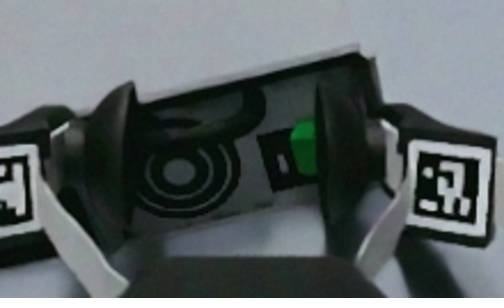

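Call:
execute_actions([
  {"r1":{"base":{"strafe_m":-0.011},"joints":{"arm_m":0.160,"wrist_yaw_rad":0.03},"pace":"slow"}},
], cameras=["r1_wrist_camera"])

Call:
zoom_image(camera="r1_wrist_camera", region=[182, 210, 402, 340])

Scene clock: 182.60 s.
r1.base_odometry: x=-0.387 y=+0.953 heading=+2.461 (m, m, rad; r1's odometry frame)
r1.turned_by_wheels: +0.000 (rad since the last result)
r1.turned_by_imu: +0.006 (rad since the last result)
r1.base_tilt: forward=-0.1 right=-0.4 (deg)
r1.lidar_m: 0.26 0.29 1.71 1.69 1.95 1.77 1.69 1.83 2.46 0.93 0.39 0.28
r1.base_status: done
r1.joint_positions: lift_m=+0.717 arm_m=+0.160 wrist_yaw_rad=+0.028 wrist_pitch_rad=+0.335 wrist_roll_rad=+0.280 gripper_m=-0.037
r1.joint_status: all done
r1.motor_effort: lift_m=+14(14) arm_m=-3(18) wrist_yaw_rad=+3(24) wrist_pitch_rad=-17(20) wrist_roll_rad=+2(0) gripper_m=-25(24) wheel_0=+7(6) wheel_1=+2(5) wheel_2=-6(11) (%)
r1.hand_pose: x=+0.6061 y=-0.0797 z=+0.8007 quat_wxyz=(+0.977, +0.135, +0.167, -0.009) (m; r1's base frame)
r1.wrist_depth_mm: - - - - - - - / - - - - - - 564 / - - - 469 488 418 377 / - - 319 290 345 310 286 / - 273 233 228 268 245 231 / 320 168 200 230 181 196 191 / 237 229 221 - 188 171 -
r2.base_odometry: x=+0.433 y=-1.453 heading=-2.460 (m, m, rad; r2's odometry frame)
r2.turned_by_wheels: +0.000 (rad since the last result)
r2.turned_by_imu: +0.000 (rad since the last result)
r2.base_tilt: forward=+0.1 right=-0.2 (deg)
r2.lidar_m: 0.40 0.41 0.57 2.45 2.61 1.15 1.06 3.20 2.30 2.23 0.91 0.43
r2.base_status: not commanded
r2.joint_positions: lift_m=+1.110 arm_m=+0.002 wrist_yaw_rad=+0.000 wrist_pitch_rad=+1.540 wrist_roll_rad=+0.040 gripper_m=+0.120
r2.joint_status: not commanded
r2.motor_effort: lift_m=+22(22) arm_m=+0(0) wrist_yaw_rad=+0(1) wrist_pitch_rad=-1(2) wrist_roll_rad=-2(0) gripper_m=+0(0) wheel_0=+0(0) wheel_1=+0(0) wheel_2=+0(0) (%)
r2.hand_pose: x=+0.1814 y=-0.0874 z=+0.9997 quat_wxyz=(+0.718, +0.014, +0.696, -0.014) (m; r2's base frame)
r2.wrist_depth_mm: 336 343 351 362 842 878 904 / 1025 1060 1118 1160 1160 1255 1281 / 1255 1255 1229 1255 1255 1255 1229 / 1229 1255 1255 1255 1229 1255 1255 / 1229 1229 1042 1025 1229 1255 1255 / 1205 1205 1008 1008 215 1229 1255 / 1182 1205 1205 119 1205 1229 1205
pictures: r1_wrist_camera
camera_calibration (this result's frames):
r1_wrist_camera: T_world_to_cam=[[-0.0943844, -0.964342, -0.247257, 0.170377], [-0.362327, 0.264607, -0.893701, 1.00222], [0.92726, 0.00523628, -0.374382, -0.0334696], [0, 0, 0, 1]] pos_world=[0.410246, -0.100717, 0.925279]
Images, in order (width x height): r1_wrist_camera 616x392.

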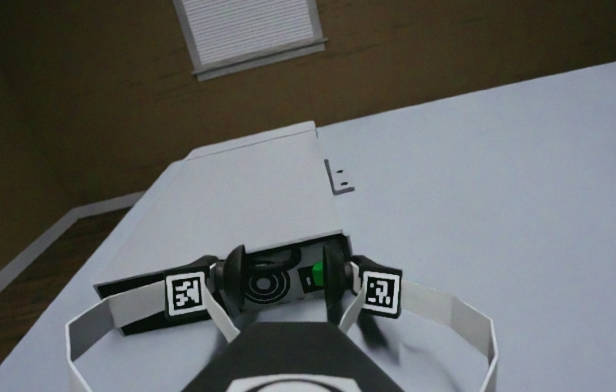

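Region (182, 210, 402, 340) of r1_wrist_camera's 616x392 image, scaled by 2.291; it fills the top 298 rows of this view, and the rest is white.

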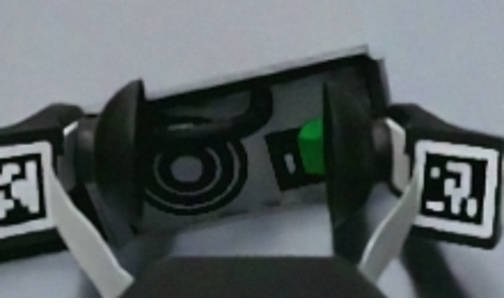

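Call:
execute_actions([
  {"r1":{"joints":{"arm_m":0.154},"pace":"slow"}},
], cameras=[])

Call:
execute_actions([
  {"r1":{"base":{"strafe_m":-0.006},"joints":{"arm_m":0.151},"pace":"slow"}},
], cameras=["r1_wrist_camera"])

Call:
zoom_image(camera="r1_wrist_camera", region=[182, 210, 402, 340])

Scene clock: 183.53 s.
r1.base_odometry: x=-0.387 y=+0.953 heading=+2.461 (m, m, rad; r1's odometry frame)
r1.turned_by_wheels: +0.000 (rad since the last result)
r1.turned_by_imu: +0.000 (rad since the last result)
r1.base_tilt: forward=-0.1 right=-0.3 (deg)
r1.lidar_m: 0.26 0.28 1.72 1.68 1.97 1.74 1.71 1.81 2.50 0.90 0.37 0.28
r1.base_status: not commanded
r1.joint_positions: lift_m=+0.717 arm_m=+0.156 wrist_yaw_rad=+0.035 wrist_pitch_rad=+0.332 wrist_roll_rad=+0.280 gripper_m=-0.037
r1.joint_status: all done
r1.on_its_own: wrist_yaw_rad is at rest, and its effort (-15) is outside its rest range (-13 to +13)
r1.motor_effort: lift_m=+16(16) arm_m=-9(6) wrist_yaw_rad=-15(14) wrist_pitch_rad=-5(16) wrist_roll_rad=-1(1) gripper_m=-30(33) wheel_0=+5(7) wheel_1=+1(2) wheel_2=+1(6) (%)
r1.hand_pose: x=+0.6021 y=-0.0780 z=+0.8016 quat_wxyz=(+0.977, +0.135, +0.166, -0.006) (m; r1's base frame)
r1.wrist_depth_mm: - - - - - - - / - - - - - - 569 / - - - 473 496 424 382 / - - 325 294 351 312 287 / - 285 236 233 272 249 236 / 976 167 196 234 180 197 192 / 243 229 222 - 189 173 -
r2.base_odometry: x=+0.433 y=-1.453 heading=-2.460 (m, m, rad; r2's odometry frame)
r2.turned_by_wheels: +0.000 (rad since the last result)
r2.turned_by_imu: +0.000 (rad since the last result)
r2.base_tilt: forward=+0.2 right=-0.2 (deg)
r2.lidar_m: 0.39 0.40 0.57 2.44 2.59 1.10 1.08 3.18 2.29 2.22 0.89 0.41
r2.base_status: not commanded
r2.joint_positions: lift_m=+1.110 arm_m=+0.002 wrist_yaw_rad=+0.000 wrist_pitch_rad=+1.540 wrist_roll_rad=+0.040 gripper_m=+0.120
r2.joint_status: not commanded
r2.motor_effort: lift_m=+22(22) arm_m=-1(0) wrist_yaw_rad=+0(0) wrist_pitch_rad=+0(1) wrist_roll_rad=+1(0) gripper_m=-1(0) wheel_0=+0(0) wheel_1=+0(1) wheel_2=+0(0) (%)
r2.hand_pose: x=+0.1814 y=-0.0874 z=+0.9997 quat_wxyz=(+0.718, +0.014, +0.696, -0.014) (m; r2's base frame)
r2.wrist_depth_mm: 336 343 353 359 831 866 904 / 1025 1078 1118 1182 1160 1229 1255 / 1255 1229 1229 1255 1255 1229 1255 / 1205 1229 1229 1229 1229 1255 1255 / 1205 1229 1025 1008 1229 1229 1255 / 1205 1205 1008 991 215 1205 1255 / 1205 1205 1205 119 1229 1229 1205
pictures: none
No camera images: the call's "cameras" was empty. Leave "cameras" out to get every camera's image.

Scene clock: 184.27 s.
r1.base_odometry: x=-0.383 y=+0.958 heading=+2.463 (m, m, rad; r1's odometry frame)
r1.turned_by_wheels: +0.001 (rad since the last result)
r1.turned_by_imu: +0.002 (rad since the last result)
r1.base_tilt: forward=+0.0 right=-0.4 (deg)
r1.lidar_m: 0.27 0.27 1.71 1.69 1.98 1.73 1.70 1.84 2.48 0.90 0.37 0.28
r1.base_status: done
r1.joint_positions: lift_m=+0.717 arm_m=+0.153 wrist_yaw_rad=+0.042 wrist_pitch_rad=+0.330 wrist_roll_rad=+0.280 gripper_m=-0.037
r1.joint_status: all done
r1.on_its_own: wrist_yaw_rad is at rest, and its effort (-38) is outside its rest range (-13 to +13)
r1.motor_effort: lift_m=+16(16) arm_m=-10(10) wrist_yaw_rad=-38(37) wrist_pitch_rad=-1(5) wrist_roll_rad=-2(1) gripper_m=-28(31) wheel_0=+9(11) wheel_1=+1(5) wheel_2=+7(7) (%)
r1.hand_pose: x=+0.6000 y=-0.0758 z=+0.8020 quat_wxyz=(+0.977, +0.134, +0.166, -0.002) (m; r1's base frame)
r1.wrist_depth_mm: - - - - - - - / - - - - - - 574 / - - - 466 500 430 384 / - - 332 297 351 315 289 / - 301 237 231 273 249 236 / 1618 166 198 228 182 202 193 / 244 229 224 - 189 171 -
r2.base_odometry: x=+0.433 y=-1.453 heading=-2.460 (m, m, rad; r2's odometry frame)
r2.turned_by_wheels: +0.000 (rad since the last result)
r2.turned_by_imu: +0.000 (rad since the last result)
r2.base_tilt: forward=+0.0 right=-0.2 (deg)
r2.lidar_m: 0.37 0.40 0.59 2.42 2.62 1.13 1.06 3.19 2.31 2.22 0.89 0.43
r2.base_status: not commanded
r2.joint_positions: lift_m=+1.110 arm_m=+0.002 wrist_yaw_rad=+0.000 wrist_pitch_rad=+1.540 wrist_roll_rad=+0.040 gripper_m=+0.120
r2.joint_status: not commanded
r2.motor_effort: lift_m=+22(22) arm_m=+0(0) wrist_yaw_rad=+0(0) wrist_pitch_rad=-1(1) wrist_roll_rad=+0(0) gripper_m=-2(1) wheel_0=+0(0) wheel_1=+0(0) wheel_2=+0(0) (%)
r2.hand_pose: x=+0.1814 y=-0.0874 z=+0.9997 quat_wxyz=(+0.718, +0.014, +0.696, -0.014) (m; r2's base frame)
r2.wrist_depth_mm: 338 343 349 359 831 866 904 / 1042 1078 1118 1138 1182 1229 1255 / 1255 1255 1281 1255 1255 1255 1255 / 1229 1229 1229 1229 1229 1255 1255 / 1205 1229 1025 1025 1229 1255 1255 / 1205 1205 1008 1008 216 1229 1229 / 1182 1205 1205 119 1205 1205 1229
pictures: r1_wrist_camera
camera_calibration (this result's frames):
r1_wrist_camera: T_world_to_cam=[[-0.0796466, -0.965371, -0.248426, 0.165897], [-0.361267, 0.260229, -0.895414, 1.0005], [0.929055, 0.0184314, -0.369483, -0.0312976], [0, 0, 0, 1]] pos_world=[0.40374, -0.0996311, 0.925515]
Images, in order (width x height): r1_wrist_camera 616x392.

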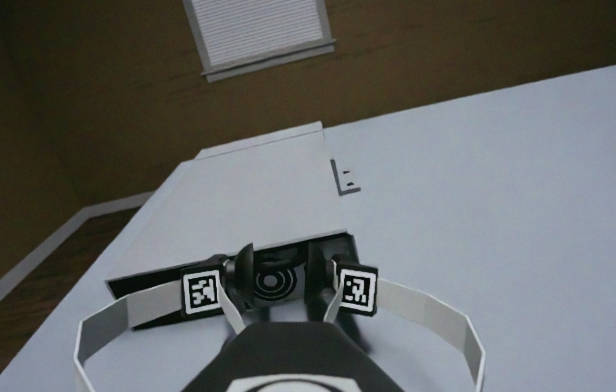

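Region (182, 210, 402, 340) of r1_wrist_camera's 616x392 image, scaled by 2.291; it fills the top 298 rows of this view, and the rest is white.

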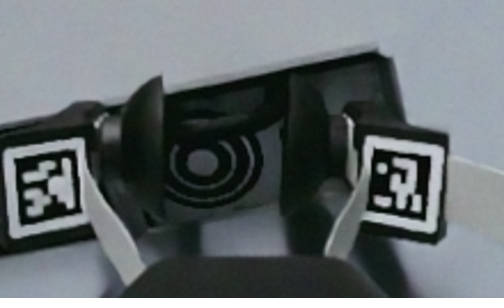

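Call:
execute_actions([
  {"r1":{"base":{"rotate_rad":-0.075},"joints":{"arm_m":0.0,"gripper_m":0.08,"lift_m":0.76,"wrist_yaw_rad":0.0},"pace":"slow"}},
], cameras=["r1_head_camera","r1_head_right_camera"])

Scene clock: 188.93 s.
r1.base_odometry: x=-0.383 y=+0.958 heading=+2.388 (m, m, rad; r1's odometry frame)
r1.turned_by_wheels: -0.075 (rad since the last result)
r1.turned_by_imu: -0.075 (rad since the last result)
r1.base_tilt: forward=-0.1 right=-0.4 (deg)
r1.lidar_m: 0.26 0.29 1.76 1.69 1.94 1.78 1.69 1.77 2.41 1.15 0.38 0.29
r1.base_status: done
r1.joint_positions: lift_m=+0.760 arm_m=+0.003 wrist_yaw_rad=+0.000 wrist_pitch_rad=+0.332 wrist_roll_rad=+0.280 gripper_m=+0.080
r1.joint_status: all done
r1.motor_effort: lift_m=+23(23) arm_m=-9(11) wrist_yaw_rad=-2(54) wrist_pitch_rad=-6(6) wrist_roll_rad=-1(0) gripper_m=-1(29) wheel_0=+1(12) wheel_1=+1(2) wheel_2=+2(12) (%)
r1.hand_pose: x=+0.4462 y=-0.0874 z=+0.8439 quat_wxyz=(+0.977, +0.138, +0.164, -0.023) (m; r1's base frame)
r1.wrist_depth_mm: - - - - - - - / - - - - - - 723 / - - - 750 627 539 488 / - 778 445 504 449 399 366 / - 433 382 382 329 317 291 / 424 343 300 296 257 259 248 / 312 283 282 - 241 219 213
r2.base_odometry: x=+0.433 y=-1.453 heading=-2.460 (m, m, rad; r2's odometry frame)
r2.turned_by_wheels: +0.000 (rad since the last result)
r2.turned_by_imu: +0.001 (rad since the last result)
r2.base_tilt: forward=+0.1 right=-0.2 (deg)
r2.lidar_m: 0.38 0.41 0.58 2.42 2.61 1.13 1.05 3.18 2.30 2.22 0.91 0.40
r2.base_status: not commanded
r2.joint_positions: lift_m=+1.110 arm_m=+0.002 wrist_yaw_rad=+0.000 wrist_pitch_rad=+1.540 wrist_roll_rad=+0.040 gripper_m=+0.120
r2.joint_status: not commanded
r2.motor_effort: lift_m=+22(22) arm_m=+0(0) wrist_yaw_rad=+0(0) wrist_pitch_rad=-2(1) wrist_roll_rad=+0(2) gripper_m=-1(0) wheel_0=+0(0) wheel_1=-1(0) wheel_2=+0(0) (%)
r2.hand_pose: x=+0.1814 y=-0.0874 z=+0.9997 quat_wxyz=(+0.718, +0.014, +0.696, -0.014) (m; r2's base frame)
r2.wrist_depth_mm: 336 342 351 359 842 866 904 / 1042 1078 1098 1160 1160 1255 1281 / 1229 1229 1255 1255 1255 1281 1281 / 1229 1229 1255 1229 1229 1255 1229 / 1229 1229 1042 1008 1229 1229 1229 / 1205 1182 1008 1008 215 1205 1255 / 1182 1182 1205 119 1205 1229 1229
pictures: r1_head_camera, r1_head_right_camera
Images, in order (width x height): r1_head_camera 420x560, r1_head_right_camera 420x672.

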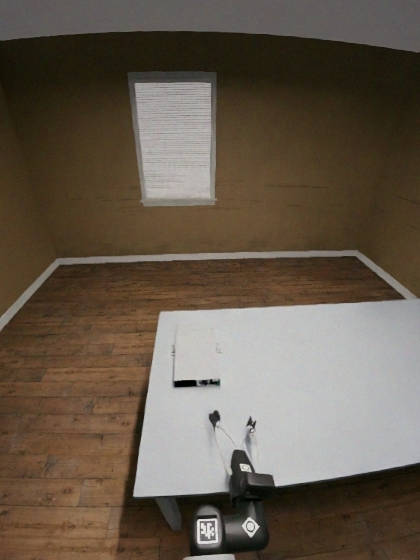

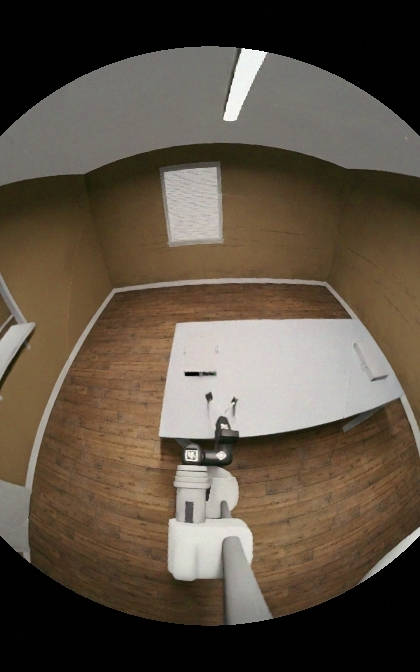

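Call:
execute_actions([
  {"r1":{"base":{"strafe_m":0.52},"joints":{"lift_m":0.80},"pace":"max"}},
], cameras=[])

Call:
execute_actions([
  {"r1":{"base":{"translate_m":1.5},"pace":"max"}},
], cameras=[])

Call:
execute_actions([
  {"r1":{"base":{"rotate_rad":3.14},"pace":"max"}},
], cameras=["r1_head_left_camera"])

Scene clock: 191.60 s.
r1.base_odometry: x=-0.739 y=+0.578 heading=+2.388 (m, m, rad; r1's odometry frame)
r1.turned_by_wheels: +0.000 (rad since the last result)
r1.turned_by_imu: -0.001 (rad since the last result)
r1.base_tilt: forward=-0.1 right=-0.4 (deg)
r1.lidar_m: 3.00 2.02 1.20 1.15 1.43 1.78 1.73 1.77 2.43 1.12 0.41 0.45
r1.base_status: done
r1.joint_positions: lift_m=+0.800 arm_m=+0.002 wrist_yaw_rad=+0.000 wrist_pitch_rad=+0.332 wrist_roll_rad=+0.280 gripper_m=+0.080
r1.joint_status: all done
r1.motor_effort: lift_m=+21(24) arm_m=-9(9) wrist_yaw_rad=-2(1) wrist_pitch_rad=-7(5) wrist_roll_rad=-1(2) gripper_m=-1(1) wheel_0=+0(13) wheel_1=-1(9) wheel_2=+1(1) (%)
r1.hand_pose: x=+0.4461 y=-0.0874 z=+0.8841 quat_wxyz=(+0.977, +0.138, +0.164, -0.023) (m; r1's base frame)
r1.wrist_depth_mm: - - - - - - - / - - - - - - - / - - - - - 585 480 / - - - - - 500 442 / - - 1863 1808 854 1464 359 / 1863 1661 1464 1430 904 1281 1025 / 1499 1366 1366 - 1182 1060 1025
r2.base_odometry: x=+0.433 y=-1.453 heading=-2.460 (m, m, rad; r2's odometry frame)
r2.turned_by_wheels: +0.000 (rad since the last result)
r2.turned_by_imu: +0.001 (rad since the last result)
r2.base_tilt: forward=+0.1 right=-0.2 (deg)
r2.lidar_m: 0.39 0.41 0.57 2.44 2.59 1.14 1.05 3.20 2.31 2.22 0.90 0.42
r2.base_status: not commanded
r2.joint_positions: lift_m=+1.110 arm_m=+0.002 wrist_yaw_rad=+0.000 wrist_pitch_rad=+1.540 wrist_roll_rad=+0.040 gripper_m=+0.120
r2.joint_status: not commanded
r2.motor_effort: lift_m=+22(22) arm_m=+0(0) wrist_yaw_rad=+0(0) wrist_pitch_rad=-1(1) wrist_roll_rad=-1(1) gripper_m=+0(1) wheel_0=+0(0) wheel_1=+0(0) wheel_2=+0(0) (%)
r2.hand_pose: x=+0.1814 y=-0.0874 z=+0.9997 quat_wxyz=(+0.718, +0.014, +0.696, -0.014) (m; r2's base frame)
r2.wrist_depth_mm: 338 345 349 362 820 866 891 / 1042 1060 1118 1160 1160 1229 1255 / 1229 1229 1229 1255 1281 1255 1255 / 1229 1229 1229 1255 1229 1255 1281 / 1229 1229 1042 1025 1229 1255 1229 / 1205 1182 1008 1008 215 1229 1255 / 1205 1182 1182 119 1229 1229 1229
pictures: none
No camera images: the call's "cameras" was empty. Leave "cameras" out to get every camera's image.

Scene clock: 196.73 s.
r1.base_odometry: x=-1.833 y=+1.605 heading=+2.388 (m, m, rad; r1's odometry frame)
r1.turned_by_wheels: +0.000 (rad since the last result)
r1.turned_by_imu: +0.002 (rad since the last result)
r1.base_tilt: forward=-0.1 right=-0.3 (deg)
r1.lidar_m: 1.47 1.55 1.48 1.38 1.27 1.71 3.24 0.54 0.63 1.84 2.20 1.53
r1.base_status: done
r1.joint_positions: lift_m=+0.800 arm_m=+0.002 wrist_yaw_rad=+0.000 wrist_pitch_rad=+0.332 wrist_roll_rad=+0.280 gripper_m=+0.080
r1.joint_status: not commanded
r1.motor_effort: lift_m=+21(21) arm_m=-9(9) wrist_yaw_rad=-2(2) wrist_pitch_rad=-7(7) wrist_roll_rad=-2(2) gripper_m=-2(1) wheel_0=-1(5) wheel_1=-1(2) wheel_2=+1(12) (%)
r1.hand_pose: x=+0.4461 y=-0.0874 z=+0.8841 quat_wxyz=(+0.977, +0.138, +0.164, -0.023) (m; r1's base frame)
r1.wrist_depth_mm: 1060 1098 1138 1160 1205 1255 1281 / 1138 1160 1182 1229 1255 1336 1336 / 1160 1229 1255 1255 1336 1366 1430 / 1255 1229 1336 1397 1430 1464 1576 / 1281 1308 1430 1499 1499 1537 1430 / 1430 1464 1499 1430 1255 1281 1182 / 1430 1430 1366 - 1160 1042 1025
r2.base_odometry: x=+0.433 y=-1.453 heading=-2.460 (m, m, rad; r2's odometry frame)
r2.turned_by_wheels: +0.000 (rad since the last result)
r2.turned_by_imu: +0.001 (rad since the last result)
r2.base_tilt: forward=+0.1 right=-0.3 (deg)
r2.lidar_m: 0.38 0.43 0.58 2.46 2.63 1.13 1.07 3.20 2.29 2.20 0.93 0.43
r2.base_status: not commanded
r2.joint_positions: lift_m=+1.110 arm_m=+0.002 wrist_yaw_rad=+0.000 wrist_pitch_rad=+1.540 wrist_roll_rad=+0.040 gripper_m=+0.120
r2.joint_status: not commanded
r2.motor_effort: lift_m=+22(22) arm_m=+0(1) wrist_yaw_rad=+0(0) wrist_pitch_rad=-1(1) wrist_roll_rad=+0(1) gripper_m=-1(0) wheel_0=+0(0) wheel_1=+0(0) wheel_2=+0(1) (%)
r2.hand_pose: x=+0.1814 y=-0.0874 z=+0.9997 quat_wxyz=(+0.718, +0.014, +0.696, -0.014) (m; r2's base frame)
r2.wrist_depth_mm: 336 343 349 362 842 866 891 / 1060 1078 1118 1160 1182 1205 1255 / 1229 1229 1229 1255 1255 1255 1255 / 1229 1229 1229 1229 1255 1255 1229 / 1205 1229 1042 1008 1229 1255 1255 / 1182 1205 1008 1008 216 1255 1229 / 1182 1205 1205 119 1182 1229 1205
pictures: none
No camera images: the call's "cameras" was empty. Leave "cameras" out to get every camera's image.

Scene clock: 199.43 s.
r1.base_odometry: x=-1.833 y=+1.605 heading=-0.755 (m, m, rad; r1's odometry frame)
r1.turned_by_wheels: +3.140 (rad since the last result)
r1.turned_by_imu: +3.179 (rad since the last result)
r1.base_tilt: forward=-0.1 right=-0.3 (deg)
r1.lidar_m: 3.21 0.56 0.65 1.73 2.19 1.58 1.52 1.59 1.44 1.40 1.26 1.65
r1.base_status: done
r1.joint_positions: lift_m=+0.800 arm_m=+0.002 wrist_yaw_rad=+0.000 wrist_pitch_rad=+0.332 wrist_roll_rad=+0.280 gripper_m=+0.080
r1.joint_status: not commanded
r1.motor_effort: lift_m=+21(21) arm_m=-9(9) wrist_yaw_rad=-1(3) wrist_pitch_rad=-6(8) wrist_roll_rad=-2(2) gripper_m=-1(2) wheel_0=-1(8) wheel_1=-1(3) wheel_2=+2(9) (%)
r1.hand_pose: x=+0.4461 y=-0.0874 z=+0.8841 quat_wxyz=(+0.977, +0.138, +0.164, -0.023) (m; r1's base frame)
r1.wrist_depth_mm: - - - - - - 1499 / - - - - - - 1618 / - - - - - - 1708 / - - - - - 1921 1708 / 676 - 1921 1921 1618 1537 1397 / 627 1618 1499 1464 1255 1255 1182 / 1464 1366 1205 - 1160 1060 1025
r2.base_odometry: x=+0.433 y=-1.453 heading=-2.460 (m, m, rad; r2's odometry frame)
r2.turned_by_wheels: +0.000 (rad since the last result)
r2.turned_by_imu: +0.001 (rad since the last result)
r2.base_tilt: forward=+0.1 right=-0.2 (deg)
r2.lidar_m: 0.39 0.40 0.56 2.41 2.58 1.13 1.06 3.21 2.32 2.21 0.92 0.41
r2.base_status: not commanded
r2.joint_positions: lift_m=+1.110 arm_m=+0.002 wrist_yaw_rad=+0.000 wrist_pitch_rad=+1.540 wrist_roll_rad=+0.040 gripper_m=+0.120
r2.joint_status: not commanded
r2.motor_effort: lift_m=+22(22) arm_m=+0(0) wrist_yaw_rad=+0(0) wrist_pitch_rad=-1(1) wrist_roll_rad=+1(0) gripper_m=-1(1) wheel_0=+0(0) wheel_1=+0(1) wheel_2=+0(0) (%)
r2.hand_pose: x=+0.1814 y=-0.0874 z=+0.9997 quat_wxyz=(+0.718, +0.014, +0.696, -0.014) (m; r2's base frame)
r2.wrist_depth_mm: 336 342 351 362 831 866 904 / 1042 1078 1098 1138 1160 1229 1281 / 1229 1255 1229 1229 1255 1255 1281 / 1205 1229 1255 1255 1229 1229 1281 / 1229 1205 1025 1008 1229 1229 1255 / 1205 1205 991 1008 214 1205 1229 / 1205 1182 1229 119 1205 1229 1205
pictures: r1_head_left_camera
Images, in order (width x height): r1_head_left_camera 420x672.

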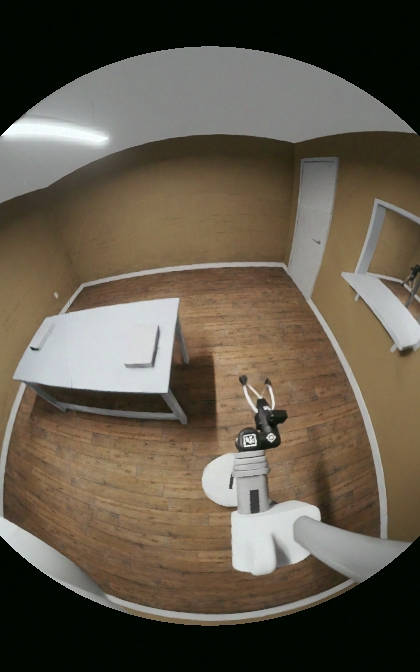

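Call:
execute_actions([
  {"r1":{"base":{"strafe_m":1.70},"joints":{"arm_m":0.15},"pace":"max"}},
], cameras=["r1_head_camera","r1_wrist_camera"])

Scene clock: 204.93 s.
r1.base_odometry: x=-0.668 y=+2.843 heading=-0.755 (m, m, rad; r1's odometry frame)
r1.turned_by_wheels: +0.000 (rad since the last result)
r1.turned_by_imu: -0.005 (rad since the last result)
r1.base_tilt: forward=-0.1 right=-0.4 (deg)
r1.lidar_m: 0.42 0.42 1.24 1.19 1.23 1.62 1.57 1.62 2.15 2.91 0.63 0.42
r1.base_status: done
r1.joint_positions: lift_m=+0.800 arm_m=+0.148 wrist_yaw_rad=+0.000 wrist_pitch_rad=+0.332 wrist_roll_rad=+0.280 gripper_m=+0.080
r1.joint_status: all done
r1.motor_effort: lift_m=+21(21) arm_m=+9(13) wrist_yaw_rad=-1(1) wrist_pitch_rad=-6(7) wrist_roll_rad=+0(1) gripper_m=+0(0) wheel_0=+0(11) wheel_1=-1(10) wheel_2=+1(2) (%)
r1.hand_pose: x=+0.5921 y=-0.0874 z=+0.8841 quat_wxyz=(+0.977, +0.138, +0.164, -0.023) (m; r1's base frame)
r1.wrist_depth_mm: - - - - - - - / - - - - - - - / - - - - 750 647 569 / - - 621 504 530 477 439 / 1921 - 424 397 394 375 349 / 1808 415 357 349 306 307 290 / 1499 336 334 - 285 260 252
r2.base_odometry: x=+0.433 y=-1.453 heading=-2.460 (m, m, rad; r2's odometry frame)
r2.turned_by_wheels: +0.000 (rad since the last result)
r2.turned_by_imu: +0.001 (rad since the last result)
r2.base_tilt: forward=+0.2 right=-0.2 (deg)
r2.lidar_m: 0.38 0.41 0.57 2.45 2.62 1.13 1.07 3.18 2.30 2.21 0.92 0.40
r2.base_status: not commanded
r2.joint_positions: lift_m=+1.110 arm_m=+0.002 wrist_yaw_rad=+0.000 wrist_pitch_rad=+1.540 wrist_roll_rad=+0.040 gripper_m=+0.120
r2.joint_status: not commanded
r2.motor_effort: lift_m=+22(22) arm_m=+0(1) wrist_yaw_rad=+0(0) wrist_pitch_rad=-1(1) wrist_roll_rad=+0(1) gripper_m=+0(1) wheel_0=+0(0) wheel_1=+0(0) wheel_2=+0(0) (%)
r2.hand_pose: x=+0.1814 y=-0.0874 z=+0.9997 quat_wxyz=(+0.718, +0.014, +0.696, -0.014) (m; r2's base frame)
r2.wrist_depth_mm: 336 343 351 362 831 866 891 / 1042 1078 1118 1138 1160 1229 1255 / 1229 1229 1255 1255 1255 1255 1255 / 1205 1229 1229 1255 1229 1255 1255 / 1229 1229 1025 1025 1255 1255 1255 / 1205 1205 1008 1008 216 1229 1229 / 1205 1205 1205 119 1205 1229 1229
pictures: r1_head_camera, r1_wrist_camera
camera_calibration (this result's frames):
r1_wrist_camera: T_world_to_cam=[[-0.120766, -0.961163, -0.248157, 0.198954], [-0.351661, 0.275198, -0.894763, 1.06925], [0.928305, -0.0207897, -0.371238, 0.00509351], [0, 0, 0, 1]] pos_world=[0.395313, -0.102922, 1.00799]
Images, in order (width x height): r1_head_camera 420x560, r1_wrist_camera 616x392.

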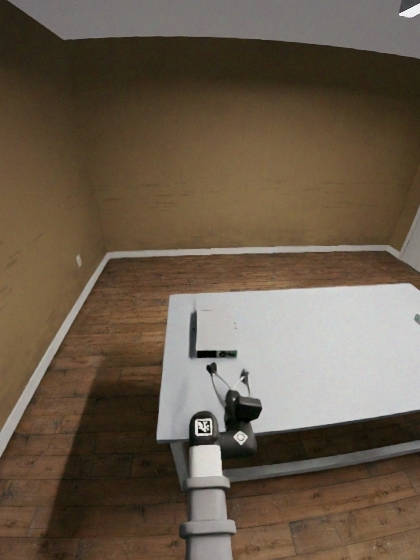

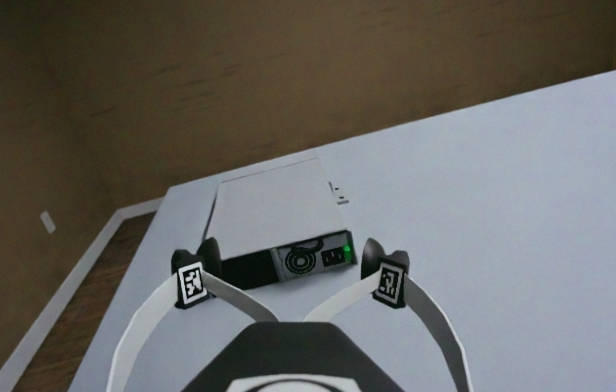

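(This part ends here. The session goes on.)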